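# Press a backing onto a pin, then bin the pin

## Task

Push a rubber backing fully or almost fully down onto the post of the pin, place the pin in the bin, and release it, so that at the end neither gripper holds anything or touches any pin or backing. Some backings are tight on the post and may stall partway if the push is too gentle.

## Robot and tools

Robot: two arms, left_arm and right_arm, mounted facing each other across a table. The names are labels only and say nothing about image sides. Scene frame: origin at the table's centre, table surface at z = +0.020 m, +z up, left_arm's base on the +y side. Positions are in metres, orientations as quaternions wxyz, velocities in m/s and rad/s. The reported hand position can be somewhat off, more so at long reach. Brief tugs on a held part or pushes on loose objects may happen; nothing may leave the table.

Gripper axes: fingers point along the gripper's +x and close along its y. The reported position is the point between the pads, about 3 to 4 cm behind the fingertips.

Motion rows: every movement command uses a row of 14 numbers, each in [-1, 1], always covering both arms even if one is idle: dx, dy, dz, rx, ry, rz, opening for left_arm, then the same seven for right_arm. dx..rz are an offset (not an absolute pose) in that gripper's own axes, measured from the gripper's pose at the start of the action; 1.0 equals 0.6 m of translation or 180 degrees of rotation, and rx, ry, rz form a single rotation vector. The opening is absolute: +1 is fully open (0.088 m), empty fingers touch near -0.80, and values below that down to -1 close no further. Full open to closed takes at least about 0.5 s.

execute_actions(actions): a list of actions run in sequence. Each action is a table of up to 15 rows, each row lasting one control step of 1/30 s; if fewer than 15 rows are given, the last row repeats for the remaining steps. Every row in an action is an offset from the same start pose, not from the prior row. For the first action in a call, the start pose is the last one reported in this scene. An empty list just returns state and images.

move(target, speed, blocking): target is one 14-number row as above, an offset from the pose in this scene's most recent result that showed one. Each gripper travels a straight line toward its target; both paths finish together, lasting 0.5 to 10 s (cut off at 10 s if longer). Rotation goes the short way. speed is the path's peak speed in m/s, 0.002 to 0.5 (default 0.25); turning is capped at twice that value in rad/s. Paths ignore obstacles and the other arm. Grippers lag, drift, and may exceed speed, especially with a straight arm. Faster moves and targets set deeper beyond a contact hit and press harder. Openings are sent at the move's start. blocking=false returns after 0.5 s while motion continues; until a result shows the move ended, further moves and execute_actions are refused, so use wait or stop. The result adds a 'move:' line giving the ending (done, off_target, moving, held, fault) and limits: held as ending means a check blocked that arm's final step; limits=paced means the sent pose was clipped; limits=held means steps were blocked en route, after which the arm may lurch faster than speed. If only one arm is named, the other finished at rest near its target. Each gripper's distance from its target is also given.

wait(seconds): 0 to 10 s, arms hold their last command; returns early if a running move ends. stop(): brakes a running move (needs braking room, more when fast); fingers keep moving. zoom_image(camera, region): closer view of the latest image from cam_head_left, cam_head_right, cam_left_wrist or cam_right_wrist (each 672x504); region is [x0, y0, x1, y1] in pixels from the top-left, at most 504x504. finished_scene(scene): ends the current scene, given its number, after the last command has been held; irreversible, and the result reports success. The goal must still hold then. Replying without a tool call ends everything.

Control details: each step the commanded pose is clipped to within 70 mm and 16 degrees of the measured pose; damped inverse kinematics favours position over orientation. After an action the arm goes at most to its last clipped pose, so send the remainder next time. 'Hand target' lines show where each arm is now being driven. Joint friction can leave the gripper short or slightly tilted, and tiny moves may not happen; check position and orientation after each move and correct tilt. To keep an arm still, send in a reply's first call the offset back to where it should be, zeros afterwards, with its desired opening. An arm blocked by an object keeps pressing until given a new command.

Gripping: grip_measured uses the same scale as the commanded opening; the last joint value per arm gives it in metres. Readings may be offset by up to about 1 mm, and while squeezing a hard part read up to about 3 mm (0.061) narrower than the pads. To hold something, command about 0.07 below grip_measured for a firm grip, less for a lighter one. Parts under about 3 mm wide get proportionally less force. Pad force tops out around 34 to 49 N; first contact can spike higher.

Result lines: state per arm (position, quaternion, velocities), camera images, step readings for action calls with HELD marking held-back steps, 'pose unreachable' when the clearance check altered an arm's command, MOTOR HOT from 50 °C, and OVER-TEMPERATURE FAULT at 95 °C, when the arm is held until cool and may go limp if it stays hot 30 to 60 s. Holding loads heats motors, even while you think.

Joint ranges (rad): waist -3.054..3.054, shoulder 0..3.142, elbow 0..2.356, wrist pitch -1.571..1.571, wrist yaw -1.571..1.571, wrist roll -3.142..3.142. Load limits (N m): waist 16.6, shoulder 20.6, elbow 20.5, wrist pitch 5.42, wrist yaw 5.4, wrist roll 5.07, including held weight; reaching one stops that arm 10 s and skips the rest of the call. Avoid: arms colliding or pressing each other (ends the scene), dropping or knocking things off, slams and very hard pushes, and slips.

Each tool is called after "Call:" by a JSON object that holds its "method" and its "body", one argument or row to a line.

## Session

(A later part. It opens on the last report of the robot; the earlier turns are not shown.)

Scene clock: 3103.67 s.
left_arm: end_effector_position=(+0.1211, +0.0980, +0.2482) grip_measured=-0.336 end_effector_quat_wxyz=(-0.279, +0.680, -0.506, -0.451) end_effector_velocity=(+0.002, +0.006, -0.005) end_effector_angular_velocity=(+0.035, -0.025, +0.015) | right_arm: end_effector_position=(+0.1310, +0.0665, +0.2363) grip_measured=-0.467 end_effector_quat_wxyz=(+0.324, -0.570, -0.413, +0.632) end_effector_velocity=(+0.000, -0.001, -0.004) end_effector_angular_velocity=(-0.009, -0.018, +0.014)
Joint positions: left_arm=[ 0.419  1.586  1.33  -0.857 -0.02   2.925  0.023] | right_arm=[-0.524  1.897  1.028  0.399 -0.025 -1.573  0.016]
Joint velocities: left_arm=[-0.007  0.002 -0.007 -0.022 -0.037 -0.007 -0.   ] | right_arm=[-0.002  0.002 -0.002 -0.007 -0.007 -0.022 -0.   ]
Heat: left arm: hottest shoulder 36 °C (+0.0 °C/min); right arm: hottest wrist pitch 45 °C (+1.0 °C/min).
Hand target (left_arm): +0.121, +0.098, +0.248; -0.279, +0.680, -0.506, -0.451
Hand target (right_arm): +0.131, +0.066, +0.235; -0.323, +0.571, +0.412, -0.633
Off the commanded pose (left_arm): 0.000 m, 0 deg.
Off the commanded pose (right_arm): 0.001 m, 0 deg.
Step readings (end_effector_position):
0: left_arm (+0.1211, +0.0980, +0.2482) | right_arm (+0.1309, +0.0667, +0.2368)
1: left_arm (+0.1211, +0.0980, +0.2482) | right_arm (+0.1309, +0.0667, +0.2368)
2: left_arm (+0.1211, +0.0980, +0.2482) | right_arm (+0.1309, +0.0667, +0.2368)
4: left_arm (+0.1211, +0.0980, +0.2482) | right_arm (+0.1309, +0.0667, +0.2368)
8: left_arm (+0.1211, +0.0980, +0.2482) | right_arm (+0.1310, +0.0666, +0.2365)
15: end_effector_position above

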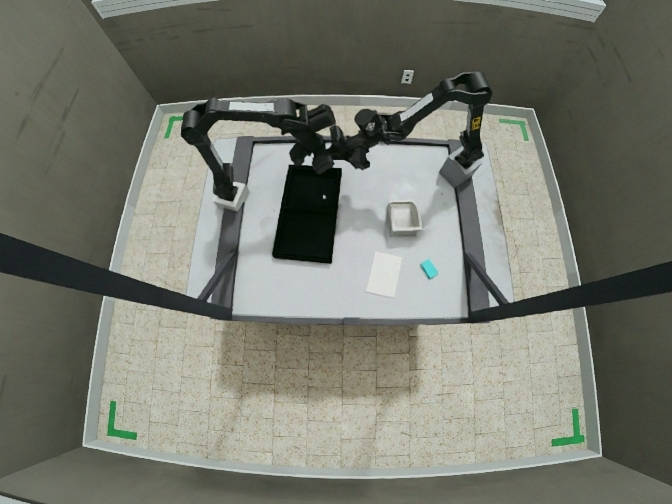

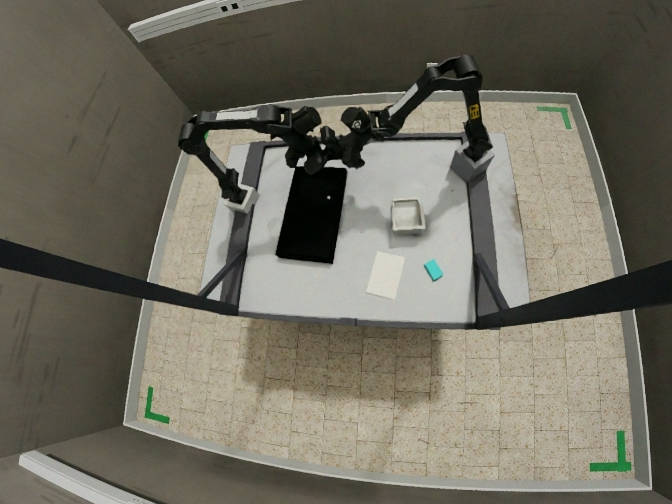

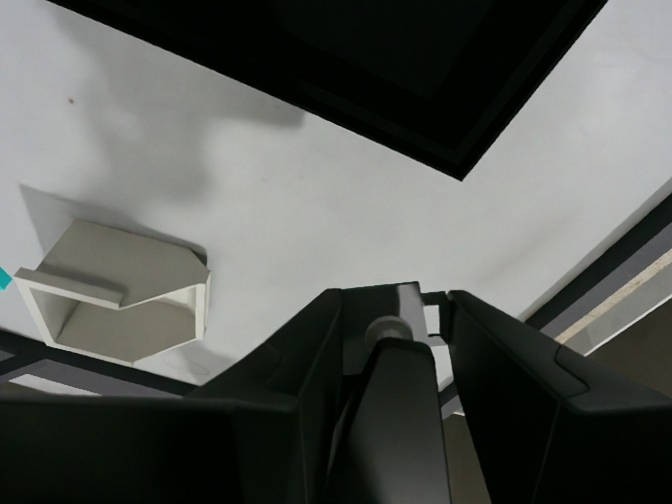

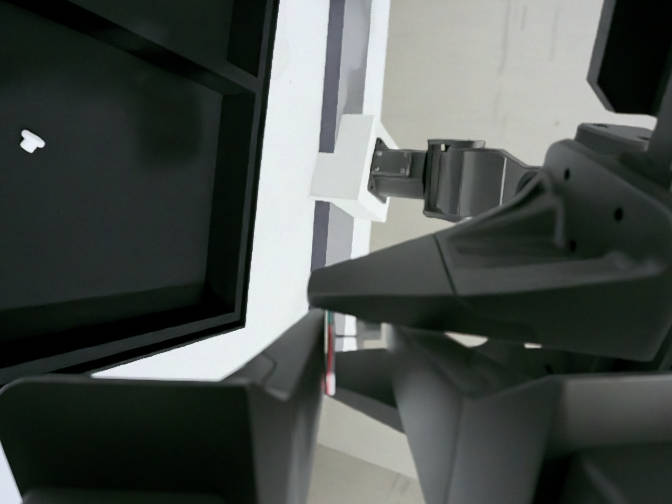

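Call:
{"method": "execute_actions", "body": {
  "actions": [
    [[0,0,0,0,0,0,-0.4, 0,0,0,0,0,0,-0.48],[0,0,0,0,0,0,-0.4, 0,0,0,0,0,0,-0.49],[0,0,0,0,0,0,-0.4, 0,0,0,0,0,0,-0.5],[0,0,0,0,0,0,-0.4, 0,0,0,0,0,0,-0.505],[0,0,0,0,0,0,-0.4, 0,0,0,0,0,0,-0.51],[0,0,0,0,0,0,-0.4, 0,0,0,0,0,0,-0.515],[0,0,0,0,0,0,-0.4, 0,0,0,0,0,0,-0.52],[0,0,0,0,0,0,-0.4, 0,0,0,0,0,0,-0.525],[0,0,0,0,0,0,-0.4, 0,0,0,0,0,0,-0.53],[0,0,0,0,0,0,-0.4, 0,0,0,0,0,0,-0.535],[0,0,0,0,0,0,-0.4, 0,0,0,0,0,0,-0.54],[0,0,0,0,0,0,-0.4, 0,0,0,0,0,0,-0.55],[0,0,0,0,0,0,-0.4, 0,0,0,0,0,0,-0.56]]
  ]
}}

Call:
{"method": "zoom_image", "body": {
  "camera": "cam_right_wrist",
  "region": [280, 240, 440, 400]
}}

Scene clock: 3116.20 s.
left_arm: end_effector_position=(+0.1211, +0.0982, +0.2481) grip_measured=-0.336 end_effector_quat_wxyz=(-0.279, +0.680, -0.506, -0.452) end_effector_velocity=(-0.002, +0.005, -0.002) end_effector_angular_velocity=(+0.021, +0.006, +0.016) | right_arm: end_effector_position=(+0.1310, +0.0665, +0.2363) grip_measured=-0.545 end_effector_quat_wxyz=(+0.324, -0.570, -0.413, +0.632) end_effector_velocity=(+0.000, -0.001, +0.001) end_effector_angular_velocity=(-0.002, -0.003, +0.007)
Joint positions: left_arm=[ 0.419  1.586  1.33  -0.857 -0.02   2.925  0.023] | right_arm=[-0.524  1.897  1.028  0.399 -0.025 -1.573  0.012]
Joint velocities: left_arm=[-0.007 -0.002 -0.002 -0.022 -0.007 -0.022  0.   ] | right_arm=[-0.002 -0.007 -0.002 -0.007 -0.007 -0.007 -0.004]
Heat: left arm: hottest shoulder 36 °C (+0.0 °C/min); right arm: hottest wrist pitch 44 °C (+0.0 °C/min).
Hand target (left_arm): +0.121, +0.098, +0.248; -0.279, +0.680, -0.506, -0.451
Hand target (right_arm): +0.131, +0.066, +0.236; -0.324, +0.570, +0.413, -0.632
Off the commanded pose (left_arm): 0.000 m, 0 deg.
Off the commanded pose (right_arm): 0.000 m, 0 deg.
Step readings (end_effector_position):
0: left_arm (+0.1211, +0.0980, +0.2482) | right_arm (+0.1310, +0.0665, +0.2363)
1: left_arm (+0.1211, +0.0980, +0.2482) | right_arm (+0.1310, +0.0665, +0.2363)
2: left_arm (+0.1211, +0.0980, +0.2482) | right_arm (+0.1310, +0.0665, +0.2363)
4: left_arm (+0.1211, +0.0980, +0.2482) | right_arm (+0.1310, +0.0665, +0.2363)
8: left_arm (+0.1211, +0.0980, +0.2482) | right_arm (+0.1310, +0.0665, +0.2363)
15: end_effector_position above

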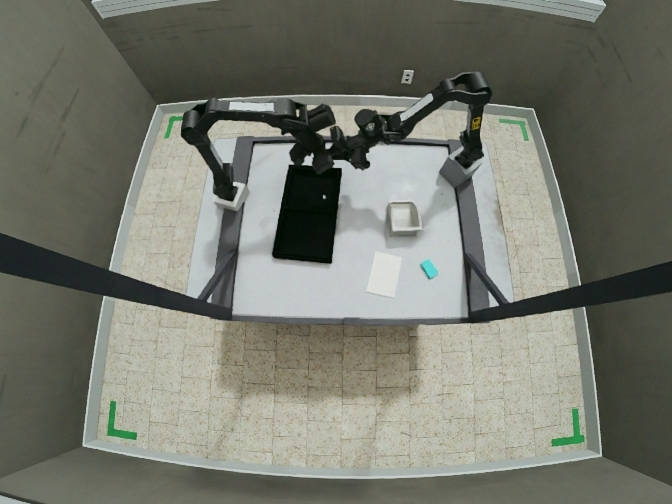

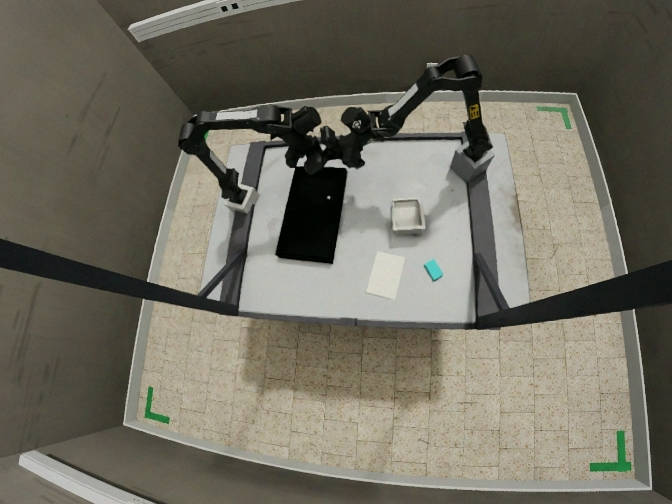

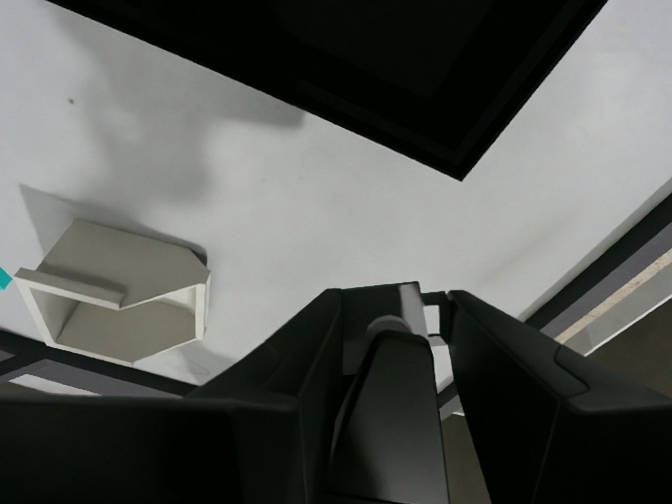

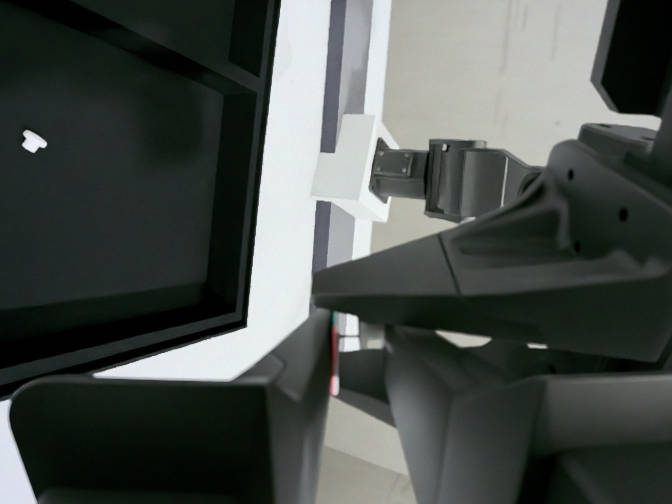

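Region (280, 240, 440, 400) of cam_right_wrist's 672x504 image, scaled by 3.150, with more detail than that image has.

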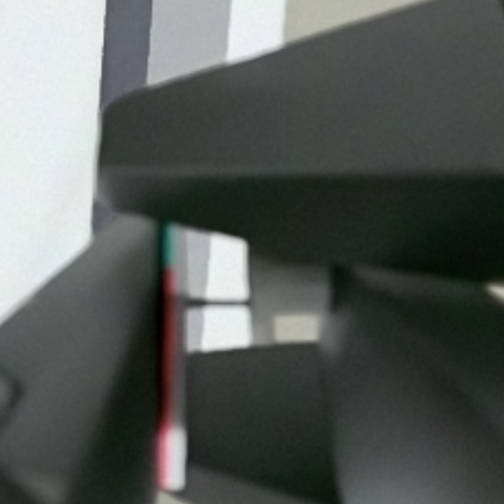

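Call:
{"method": "execute_actions", "body": {
  "actions": [
    [[0,0,0,0,0,0,-0.4, 0,0,0,0,0,0,-0.565],[0,0,0,0,0,0,-0.4, 0,0,0,0,0,0,-0.57],[0,0,0,0,0,0,-0.4, 0,0,0,0,0,0,-0.575],[0,0,0,0,0,0,-0.4, 0,0,0,0,0,0,-0.58],[0,0,0,0,0,0,-0.4, 0,0,0,0,0,0,-0.585],[0,0,0,0,0,0,-0.4, 0,0,0,0,0,0,-0.59],[0,0,0,0,0,0,-0.4, 0,0,0,0,0,0,-0.595],[0,0,0,0,0,0,-0.4, 0,0,0,0,0,0,-0.6],[0,0,0,0,0,0,-0.4, 0,0,0,0,0,0,-0.605],[0,0,0,0,0,0,-0.4, 0,0,0,0,0,0,-0.61],[0,0,0,0,0,0,-0.4, 0,0,0,0,0,0,-0.615],[0,0,0,0,0,0,-0.4, 0,0,0,0,0,0,-0.62]]
  ]
}}

Call:
{"method": "zoom_image", "body": {
  "camera": "cam_right_wrist",
  "region": [280, 240, 440, 400]
}}

Scene clock: 3127.23 s.
left_arm: end_effector_position=(+0.1210, +0.0984, +0.2480) grip_measured=-0.336 end_effector_quat_wxyz=(-0.280, +0.679, -0.506, -0.452) end_effector_velocity=(-0.004, -0.000, -0.001) end_effector_angular_velocity=(-0.007, +0.029, +0.008) | right_arm: end_effector_position=(+0.1310, +0.0664, +0.2362) grip_measured=-0.595 end_effector_quat_wxyz=(+0.324, -0.570, -0.413, +0.632) end_effector_velocity=(+0.000, -0.001, +0.001) end_effector_angular_velocity=(-0.001, -0.010, -0.001)
Joint positions: left_arm=[ 0.419  1.586  1.33  -0.858 -0.02   2.925  0.023] | right_arm=[-0.524  1.897  1.028  0.398 -0.025 -1.573  0.01 ]
Joint velocities: left_arm=[-0.002 -0.002 -0.007  0.007  0.022 -0.022 -0.   ] | right_arm=[ 0.002 -0.007 -0.002 -0.007  0.007 -0.007  0.   ]
Heat: left arm: hottest shoulder 36 °C (+0.0 °C/min); right arm: hottest shoulder 44 °C (+0.0 °C/min).
Hand target (left_arm): +0.121, +0.098, +0.248; -0.279, +0.680, -0.506, -0.452
Hand target (right_arm): +0.131, +0.066, +0.236; -0.324, +0.570, +0.413, -0.632
Off the commanded pose (left_arm): 0.000 m, 0 deg.
Off the commanded pose (right_arm): 0.000 m, 0 deg.
Step readings (end_effector_position):
0: left_arm (+0.1211, +0.0983, +0.2481) | right_arm (+0.1310, +0.0665, +0.2363)
1: left_arm (+0.1211, +0.0983, +0.2481) | right_arm (+0.1310, +0.0665, +0.2363)
2: left_arm (+0.1211, +0.0983, +0.2481) | right_arm (+0.1310, +0.0665, +0.2363)
4: left_arm (+0.1211, +0.0983, +0.2481) | right_arm (+0.1310, +0.0665, +0.2363)
8: left_arm (+0.1211, +0.0983, +0.2481) | right_arm (+0.1310, +0.0664, +0.2362)
15: end_effector_position above

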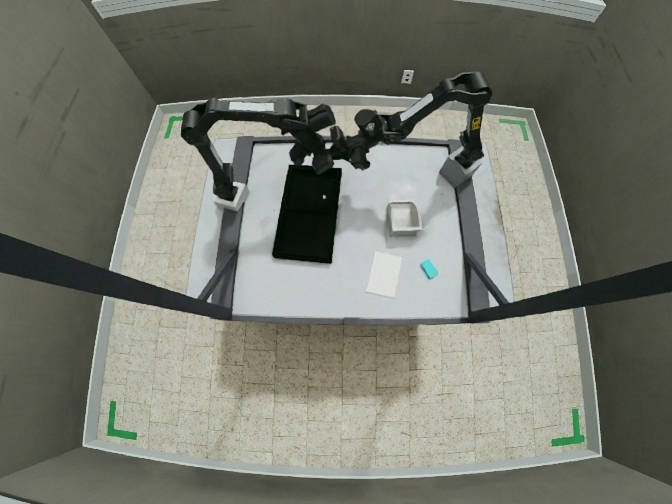

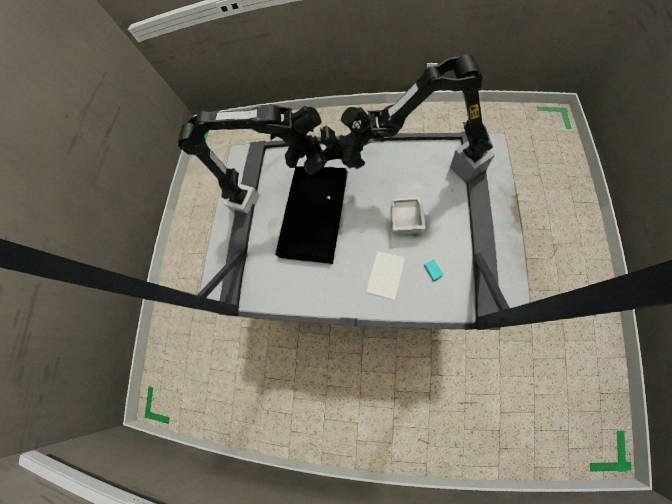

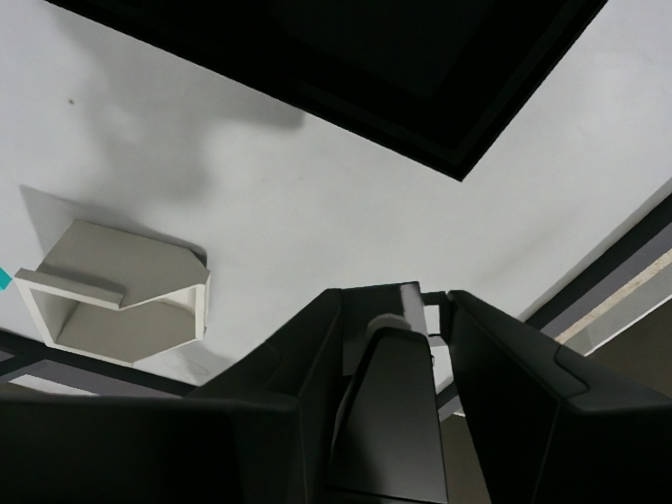

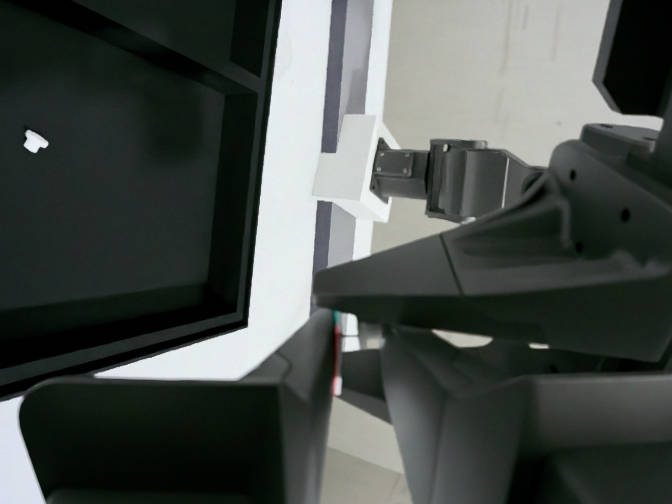

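Region (280, 240, 440, 400) of cam_right_wrist's 672x504 image, scaled by 3.150, with more detail than that image has.

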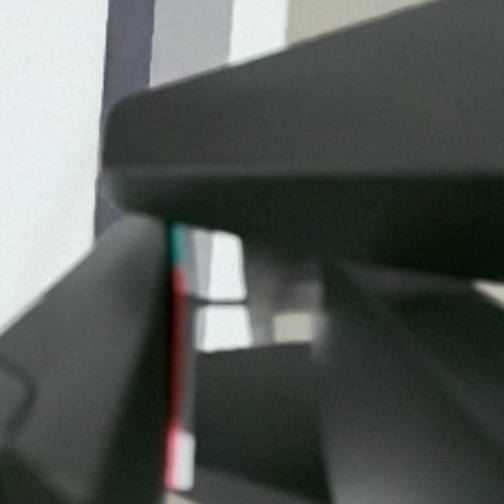

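Call:
{"method": "execute_actions", "body": {
  "actions": [
    [[0,0,0,0,0,0,-0.4, 0,0,0,0,0,0,-0.63],[0,0,0,0,0,0,-0.4, 0,0,0,0,0,0,-0.64],[0,0,0,0,0,0,-0.4, 0,0,0,0,0,0,-0.65],[0,0,0,0,0,0,-0.4, 0,0,0,0,0,0,-0.66],[0,0,0,0,0,0,-0.4, 0,0,0,0,0,0,-0.67],[0,0,0,0,0,0,-0.4, 0,0,0,0,0,0,-0.68],[0,0,0,0,0,0,-0.4, 0,0,0,0,0,0,-0.69],[0,0,0,0,0,0,-0.4, 0,0,0,0,0,0,-0.70]]
  ]
}}

Call:
{"method": "zoom_image", "body": {
  "camera": "cam_right_wrist",
  "region": [280, 240, 440, 400]
}}

Scene clock: 3139.53 s.
left_arm: end_effector_position=(+0.1210, +0.0985, +0.2480) grip_measured=-0.336 end_effector_quat_wxyz=(-0.280, +0.679, -0.506, -0.452) end_effector_velocity=(-0.002, +0.000, +0.001) end_effector_angular_velocity=(-0.006, -0.011, -0.011) | right_arm: end_effector_position=(+0.1310, +0.0664, +0.2362) grip_measured=-0.595 end_effector_quat_wxyz=(+0.324, -0.570, -0.413, +0.632) end_effector_velocity=(+0.000, -0.001, -0.001) end_effector_angular_velocity=(-0.005, -0.017, +0.014)
Joint positions: left_arm=[ 0.419  1.586  1.33  -0.859 -0.02   2.925  0.023] | right_arm=[-0.524  1.897  1.028  0.398 -0.025 -1.573  0.01 ]
Joint velocities: left_arm=[-0.007 -0.007 -0.007  0.007 -0.007  0.007 -0.   ] | right_arm=[-0.002 -0.002 -0.002 -0.007 -0.007 -0.022 -0.001]
Heat: left arm: hottest shoulder 36 °C (+0.0 °C/min); right arm: hottest shoulder 44 °C (+0.0 °C/min).
Hand target (left_arm): +0.121, +0.098, +0.248; -0.280, +0.679, -0.506, -0.452
Hand target (right_arm): +0.131, +0.066, +0.236; -0.324, +0.570, +0.413, -0.632
Off the commanded pose (left_arm): 0.000 m, 0 deg.
Off the commanded pose (right_arm): 0.000 m, 0 deg.
Step readings (end_effector_position):
0: left_arm (+0.1210, +0.0984, +0.2480) | right_arm (+0.1310, +0.0664, +0.2362)
1: left_arm (+0.1210, +0.0984, +0.2480) | right_arm (+0.1310, +0.0664, +0.2362)
2: left_arm (+0.1210, +0.0984, +0.2480) | right_arm (+0.1310, +0.0664, +0.2362)
4: left_arm (+0.1210, +0.0985, +0.2480) | right_arm (+0.1310, +0.0664, +0.2362)
8: left_arm (+0.1210, +0.0985, +0.2480) | right_arm (+0.1310, +0.0664, +0.2362)
15: end_effector_position above

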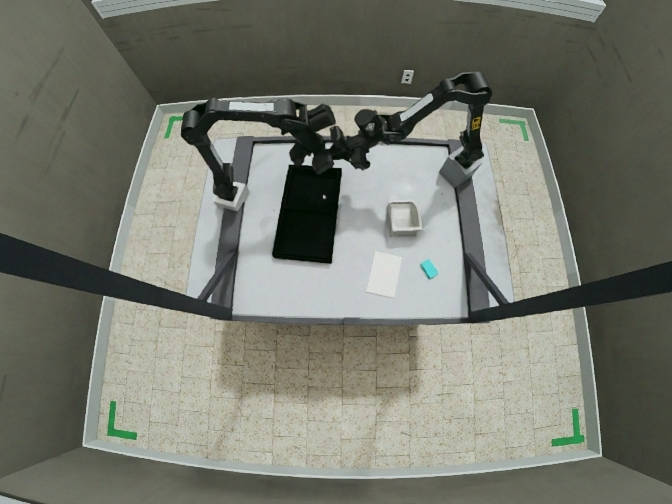

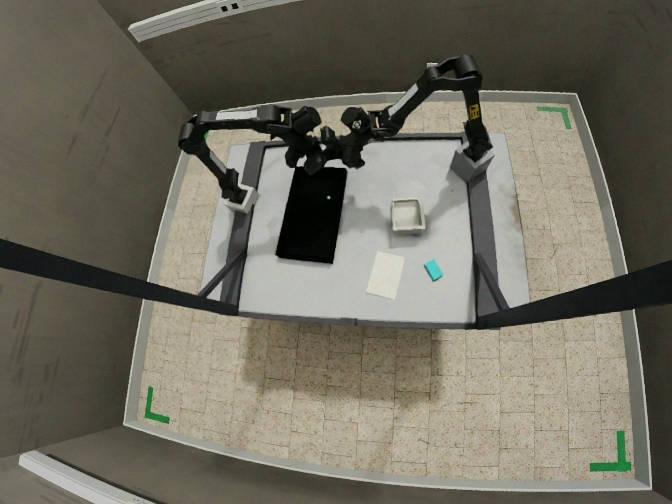

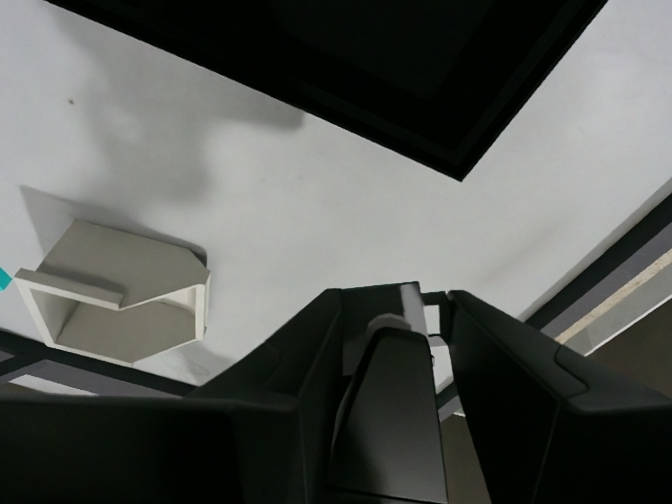

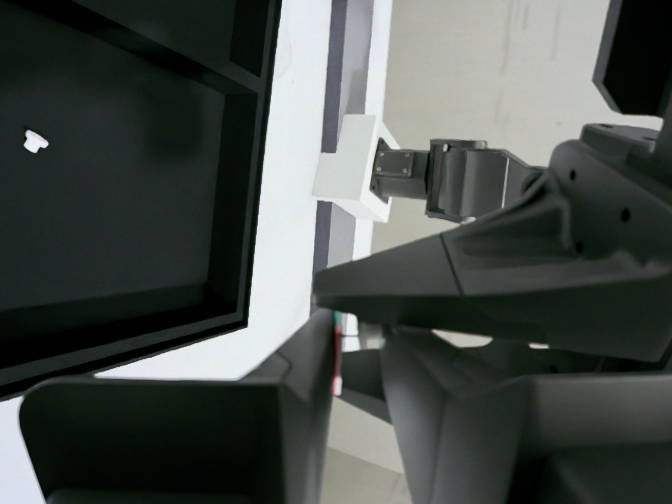

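Region (280, 240, 440, 400) of cam_right_wrist's 672x504 image, scaled by 3.150, with more detail than that image has.

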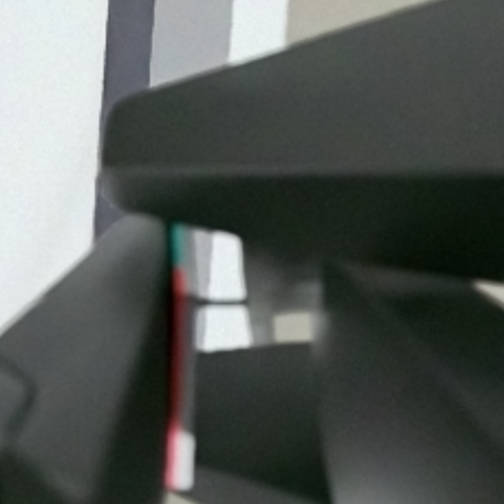

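Call:
{"method": "execute_actions", "body": {
  "actions": [
    [[0,0,0,0,0,0,-0.4, 0,0,0,0,0,0,-0.58],[0,0,0,0,0,0,-0.4, 0,0,0,0,0,0,-0.56],[0,0,0,0,0,0,-0.4, 0,0,0,0,0,0,-0.54],[0,0,0,0,0,0,-0.4, 0,0,0,0,0,0,-0.52],[0,0,0,0,0,0,-0.4, 0,0,0,0,0,0,-0.5],[0,0,0,0,0,0,-0.4, 0,0,0,0,0,0,-0.48],[0,0,0,0,0,0,-0.4, 0,0,0,0,0,0,-0.46]]
  ]
}}

Call:
{"method": "zoom_image", "body": {
  "camera": "cam_right_wrist",
  "region": [280, 240, 440, 400]
}}

Scene clock: 3260.03 s.
left_arm: end_effector_position=(+0.1210, +0.0985, +0.2480) grip_measured=-0.336 end_effector_quat_wxyz=(-0.280, +0.679, -0.506, -0.452) end_effector_velocity=(-0.002, +0.002, -0.001) end_effector_angular_velocity=(+0.007, +0.004, -0.012) | right_arm: end_effector_position=(+0.1310, +0.0664, +0.2362) grip_measured=-0.466 end_effector_quat_wxyz=(+0.324, -0.570, -0.413, +0.632) end_effector_velocity=(-0.002, -0.003, -0.003) end_effector_angular_velocity=(-0.009, -0.018, +0.019)
Joint positions: left_arm=[ 0.419  1.586  1.33  -0.859 -0.02   2.925  0.023] | right_arm=[-0.524  1.897  1.028  0.398 -0.025 -1.573  0.016]
Joint velocities: left_arm=[-0.002 -0.002 -0.002 -0.007  0.007  0.007 -0.   ] | right_arm=[ 0.002 -0.002 -0.007 -0.007 -0.007 -0.022  0.002]
Heat: left arm: hottest shoulder 36 °C (+0.0 °C/min); right arm: hottest shoulder 47 °C (+1.0 °C/min).
Hand target (left_arm): +0.121, +0.098, +0.248; -0.280, +0.679, -0.506, -0.452
Hand target (right_arm): +0.131, +0.066, +0.236; -0.324, +0.570, +0.413, -0.632
Off the commanded pose (left_arm): 0.000 m, 0 deg.
Off the commanded pose (right_arm): 0.000 m, 0 deg.
Step readings (end_effector_position):
0: left_arm (+0.1210, +0.0985, +0.2480) | right_arm (+0.1310, +0.0664, +0.2362)
1: left_arm (+0.1210, +0.0985, +0.2480) | right_arm (+0.1310, +0.0664, +0.2362)
2: left_arm (+0.1210, +0.0985, +0.2480) | right_arm (+0.1310, +0.0664, +0.2362)
4: left_arm (+0.1210, +0.0985, +0.2480) | right_arm (+0.1310, +0.0664, +0.2362)
8: left_arm (+0.1210, +0.0985, +0.2480) | right_arm (+0.1310, +0.0664, +0.2362)
15: end_effector_position above

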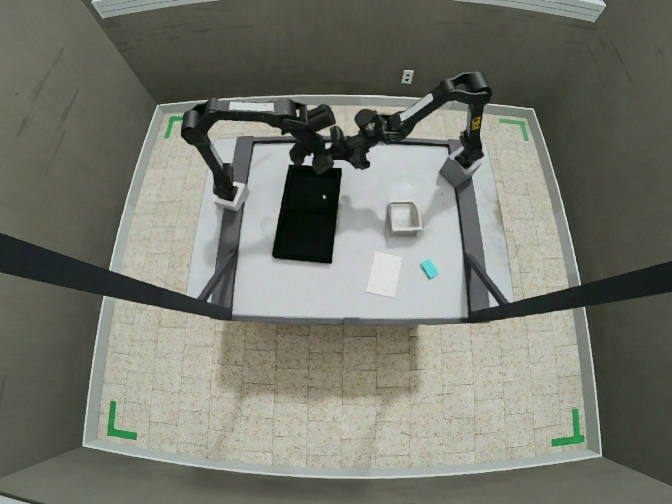

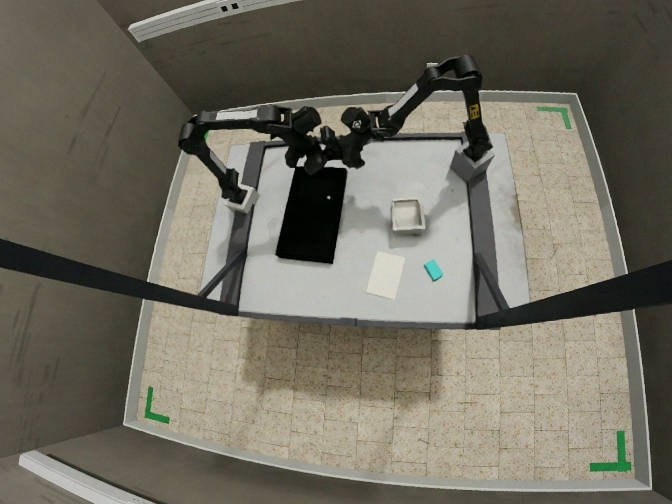

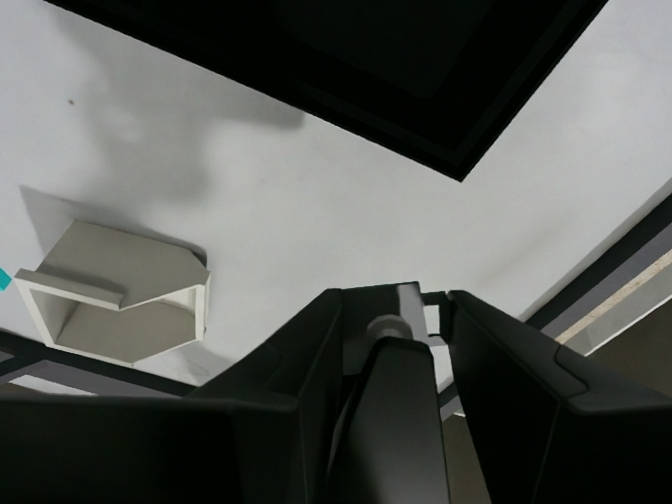

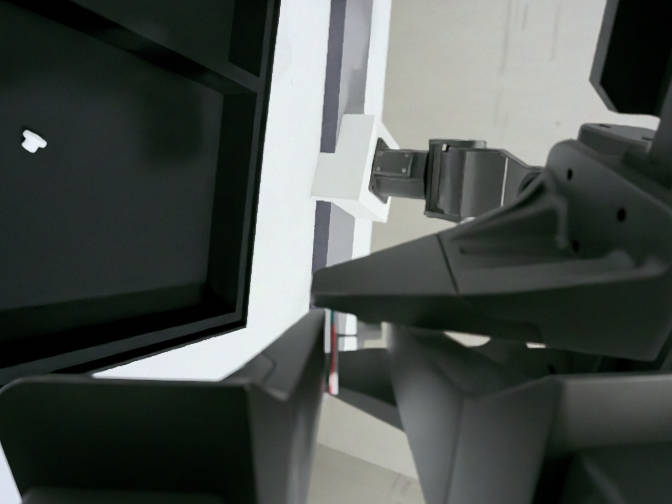

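Region (280, 240, 440, 400) of cam_right_wrist's 672x504 image, scaled by 3.150, with more detail than that image has.

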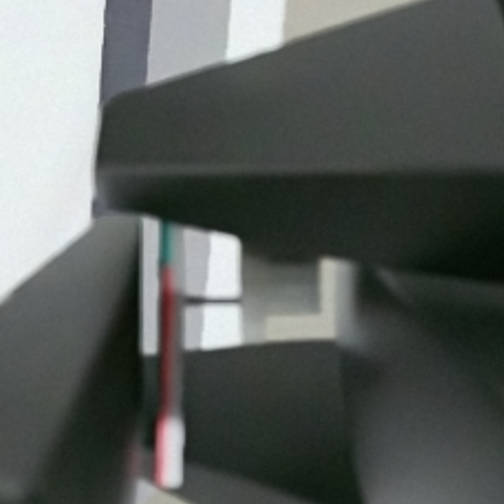

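Call:
{"method": "move", "body": {
  "target": [0,0,0,0,0,0,-0.4, -0.06,0.002,0,0,0,0,-0.36],
  "speed": 0.04
}}

Scene clock: 3381.23 s.
left_arm: end_effector_position=(+0.1210, +0.0985, +0.2480) grip_measured=-0.336 end_effector_quat_wxyz=(-0.280, +0.679, -0.506, -0.452) end_effector_velocity=(+0.004, +0.006, -0.002) end_effector_angular_velocity=(+0.024, -0.013, +0.019) | right_arm: end_effector_position=(+0.1348, +0.0372, +0.2523) grip_measured=-0.362 end_effector_quat_wxyz=(+0.326, -0.569, -0.415, +0.631) end_effector_velocity=(+0.001, -0.005, -0.007) end_effector_angular_velocity=(-0.021, -0.006, +0.007)
Joint positions: left_arm=[ 0.419  1.586  1.33  -0.859 -0.02   2.925  0.023] | right_arm=[-0.524  1.762  0.922  0.376 -0.025 -1.573  0.021]
Joint velocities: left_arm=[ 0.002 -0.002 -0.002 -0.022 -0.022 -0.007 -0.   ] | right_arm=[-0.002 -0.002 -0.017 -0.007 -0.007 -0.007 -0.   ]
Heat: left arm: hottest shoulder 35 °C (-1.0 °C/min); right arm: hottest shoulder 48 °C (+1.0 °C/min).
Hand target (left_arm): +0.121, +0.098, +0.248; -0.280, +0.679, -0.506, -0.452
Hand target (right_arm): +0.136, +0.034, +0.251; -0.324, +0.570, +0.413, -0.632
Off the commanded pose (left_arm): 0.000 m, 0 deg.
Off the commanded pose (right_arm): 0.003 m, 0 deg.
move: done

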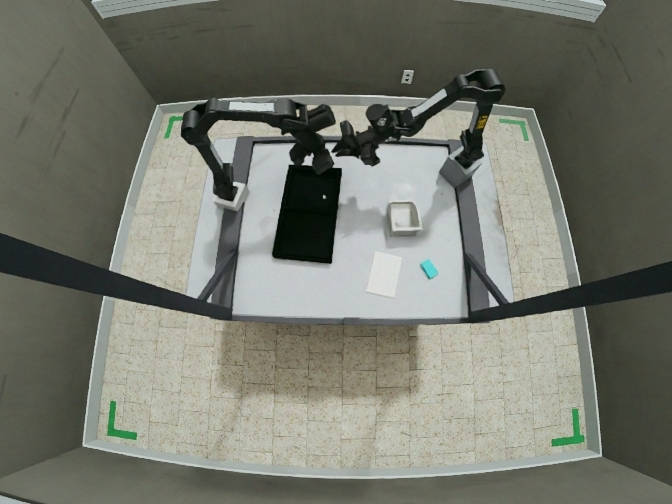

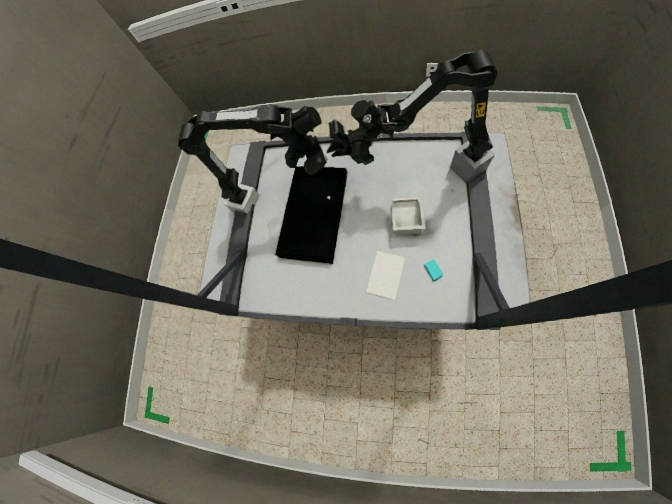

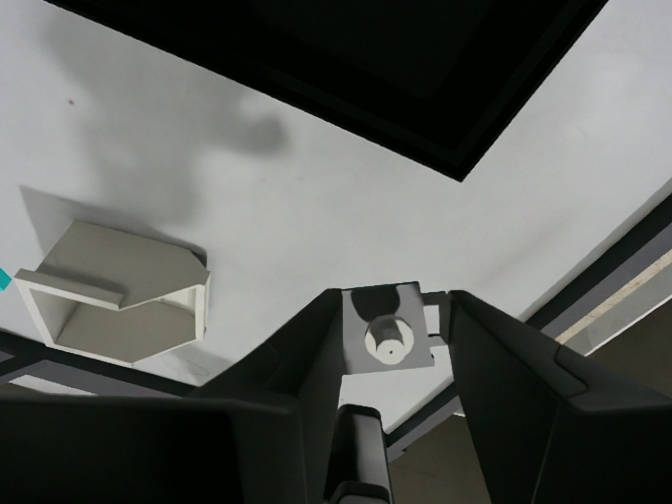

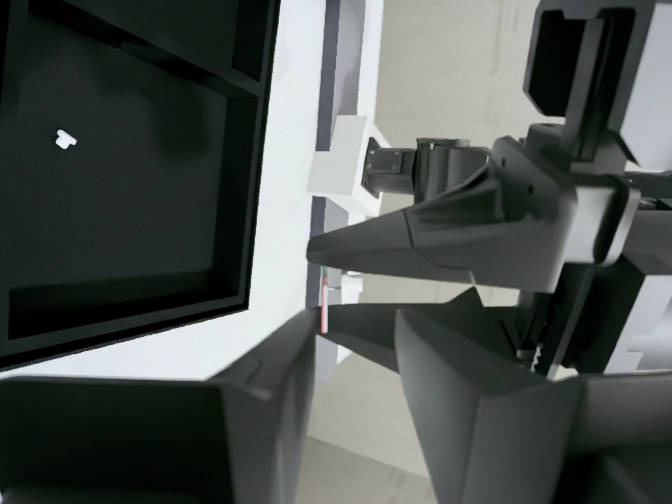

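Call:
{"method": "move", "body": {
  "target": [-0.0549,0.001,-0.0092,0.042,0.3515,0.0448,-0.4, -0.1035,-0.0017,-0.0027,0.0469,-0.011,-0.1474,-0.15],
  "speed": 0.2
}}

Scene clock: 3447.23 s.
left_arm: end_effector_position=(+0.1192, +0.1082, +0.2875) grip_measured=-0.336 end_effector_quat_wxyz=(+0.023, +0.764, -0.644, -0.012) end_effector_velocity=(+0.000, -0.000, -0.005) end_effector_angular_velocity=(+0.013, +0.024, +0.005) | right_arm: end_effector_position=(+0.1434, -0.0154, +0.2869) grip_measured=-0.152 end_effector_quat_wxyz=(+0.496, -0.417, -0.499, +0.575) end_effector_velocity=(+0.000, -0.002, -0.003) end_effector_angular_velocity=(-0.009, -0.023, +0.005)
Joint positions: left_arm=[ 0.406  1.272  0.39   0.894 -0.047  3.09   0.023] | right_arm=[-0.533  1.734  0.508  1.242 -0.039 -1.416  0.032]
Joint velocities: left_arm=[-0.002  0.007 -0.002 -0.007 -0.007 -0.022 -0.   ] | right_arm=[-0.002 -0.002 -0.007 -0.007 -0.007 -0.022 -0.001]
Heat: left arm: hottest shoulder 35 °C (+0.0 °C/min); right arm: hottest shoulder 48 °C (+0.0 °C/min).
Hand target (left_arm): +0.120, +0.109, +0.281; +0.017, +0.764, -0.644, -0.016
Hand target (right_arm): +0.145, -0.017, +0.281; +0.495, -0.422, -0.493, +0.578
Off the commanded pose (left_arm): 0.007 m, 1 deg.
Off the commanded pose (right_arm): 0.006 m, 1 deg.
move: done

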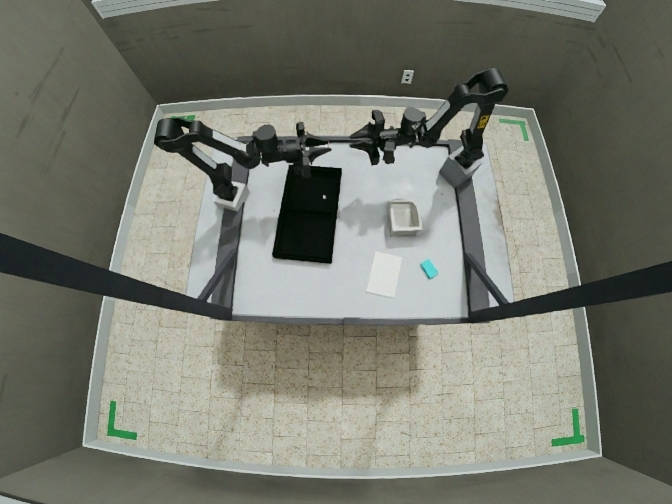

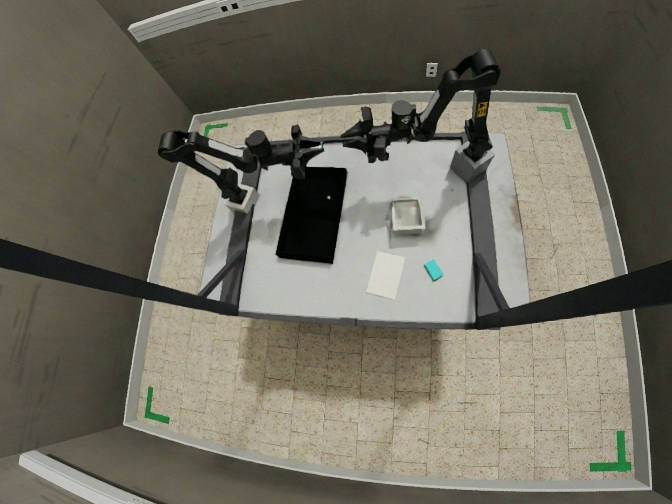

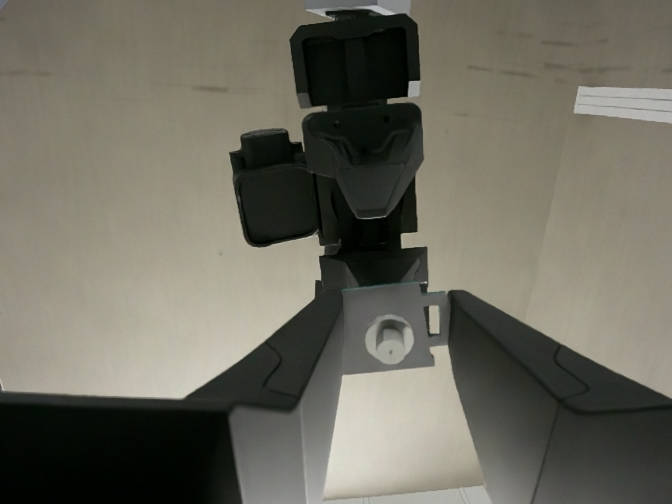

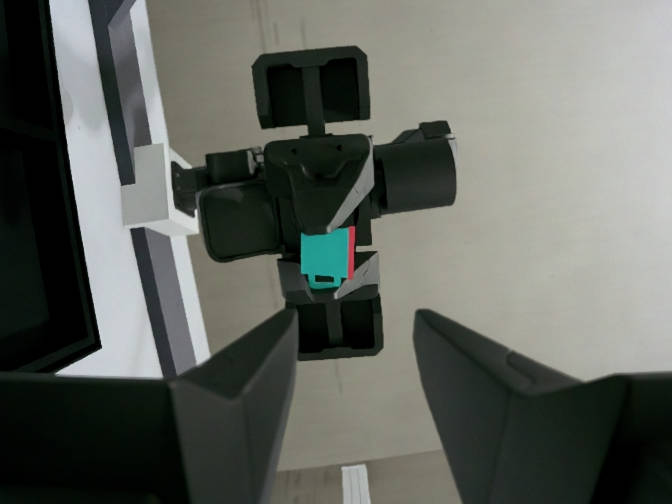

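Call:
{"method": "move", "body": {
  "target": [0,0,0,0,0,0,-0.4, 0.07,0.02,0,0,0,0.004,-0.15],
  "speed": 0.08
}}

Scene clock: 3457.03 s.
left_arm: end_effector_position=(+0.1192, +0.1082, +0.2873) grip_measured=-0.336 end_effector_quat_wxyz=(+0.023, +0.764, -0.644, -0.012) end_effector_velocity=(-0.002, -0.000, -0.007) end_effector_angular_velocity=(+0.025, +0.010, -0.010) | right_arm: end_effector_position=(+0.1360, +0.0242, +0.2797) grip_measured=-0.152 end_effector_quat_wxyz=(+0.495, -0.418, -0.499, +0.576) end_effector_velocity=(-0.000, +0.001, -0.005) end_effector_angular_velocity=(-0.023, +0.004, +0.005)
Joint positions: left_arm=[ 0.406  1.273  0.39   0.895 -0.047  3.09   0.023] | right_arm=[-0.526  1.877  0.668  1.221 -0.034 -1.416  0.032]
Joint velocities: left_arm=[-0.002  0.002 -0.002 -0.022  0.007 -0.007 -0.   ] | right_arm=[-0.002  0.002  0.002 -0.022 -0.007  0.007 -0.   ]
Heat: left arm: hottest shoulder 34 °C (-1.0 °C/min); right arm: hottest shoulder 46 °C (-2.0 °C/min).
Hand target (left_arm): +0.119, +0.108, +0.287; +0.023, +0.764, -0.644, -0.012
Hand target (right_arm): +0.135, +0.026, +0.276; +0.493, -0.421, -0.496, +0.578
Off the commanded pose (left_arm): 0.000 m, 0 deg.
Off the commanded pose (right_arm): 0.004 m, 0 deg.
move: done

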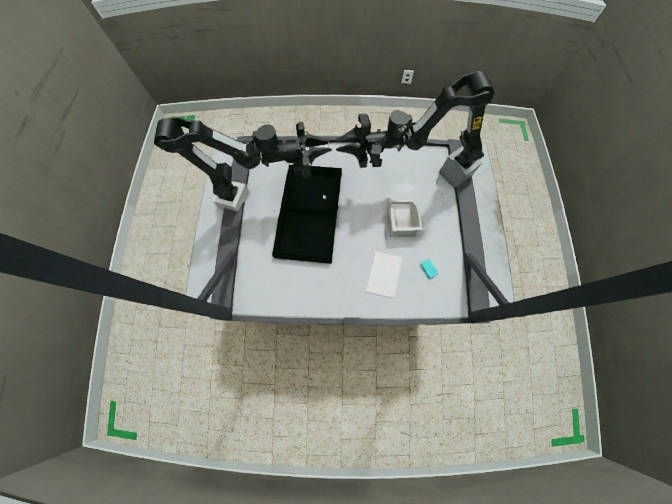

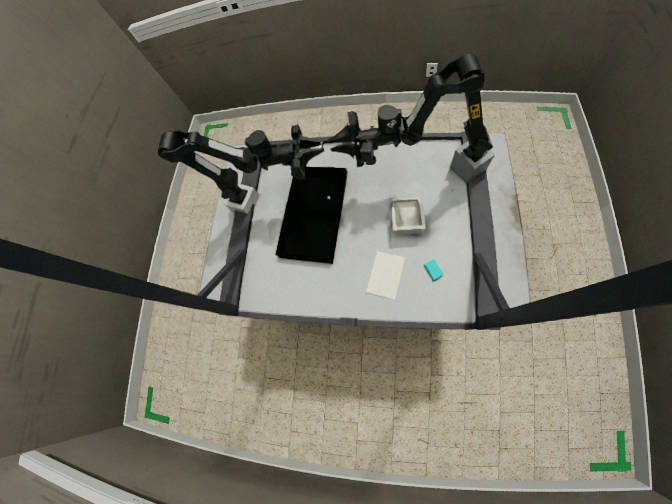

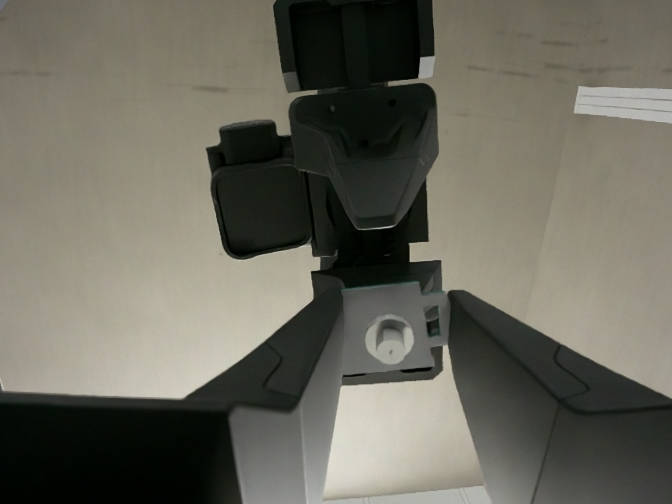

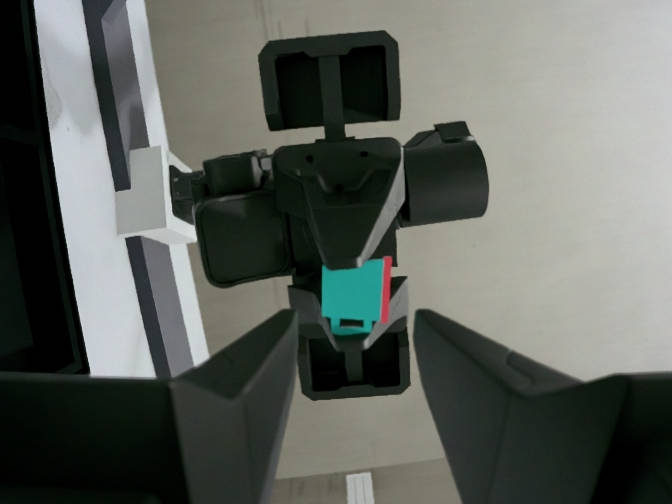

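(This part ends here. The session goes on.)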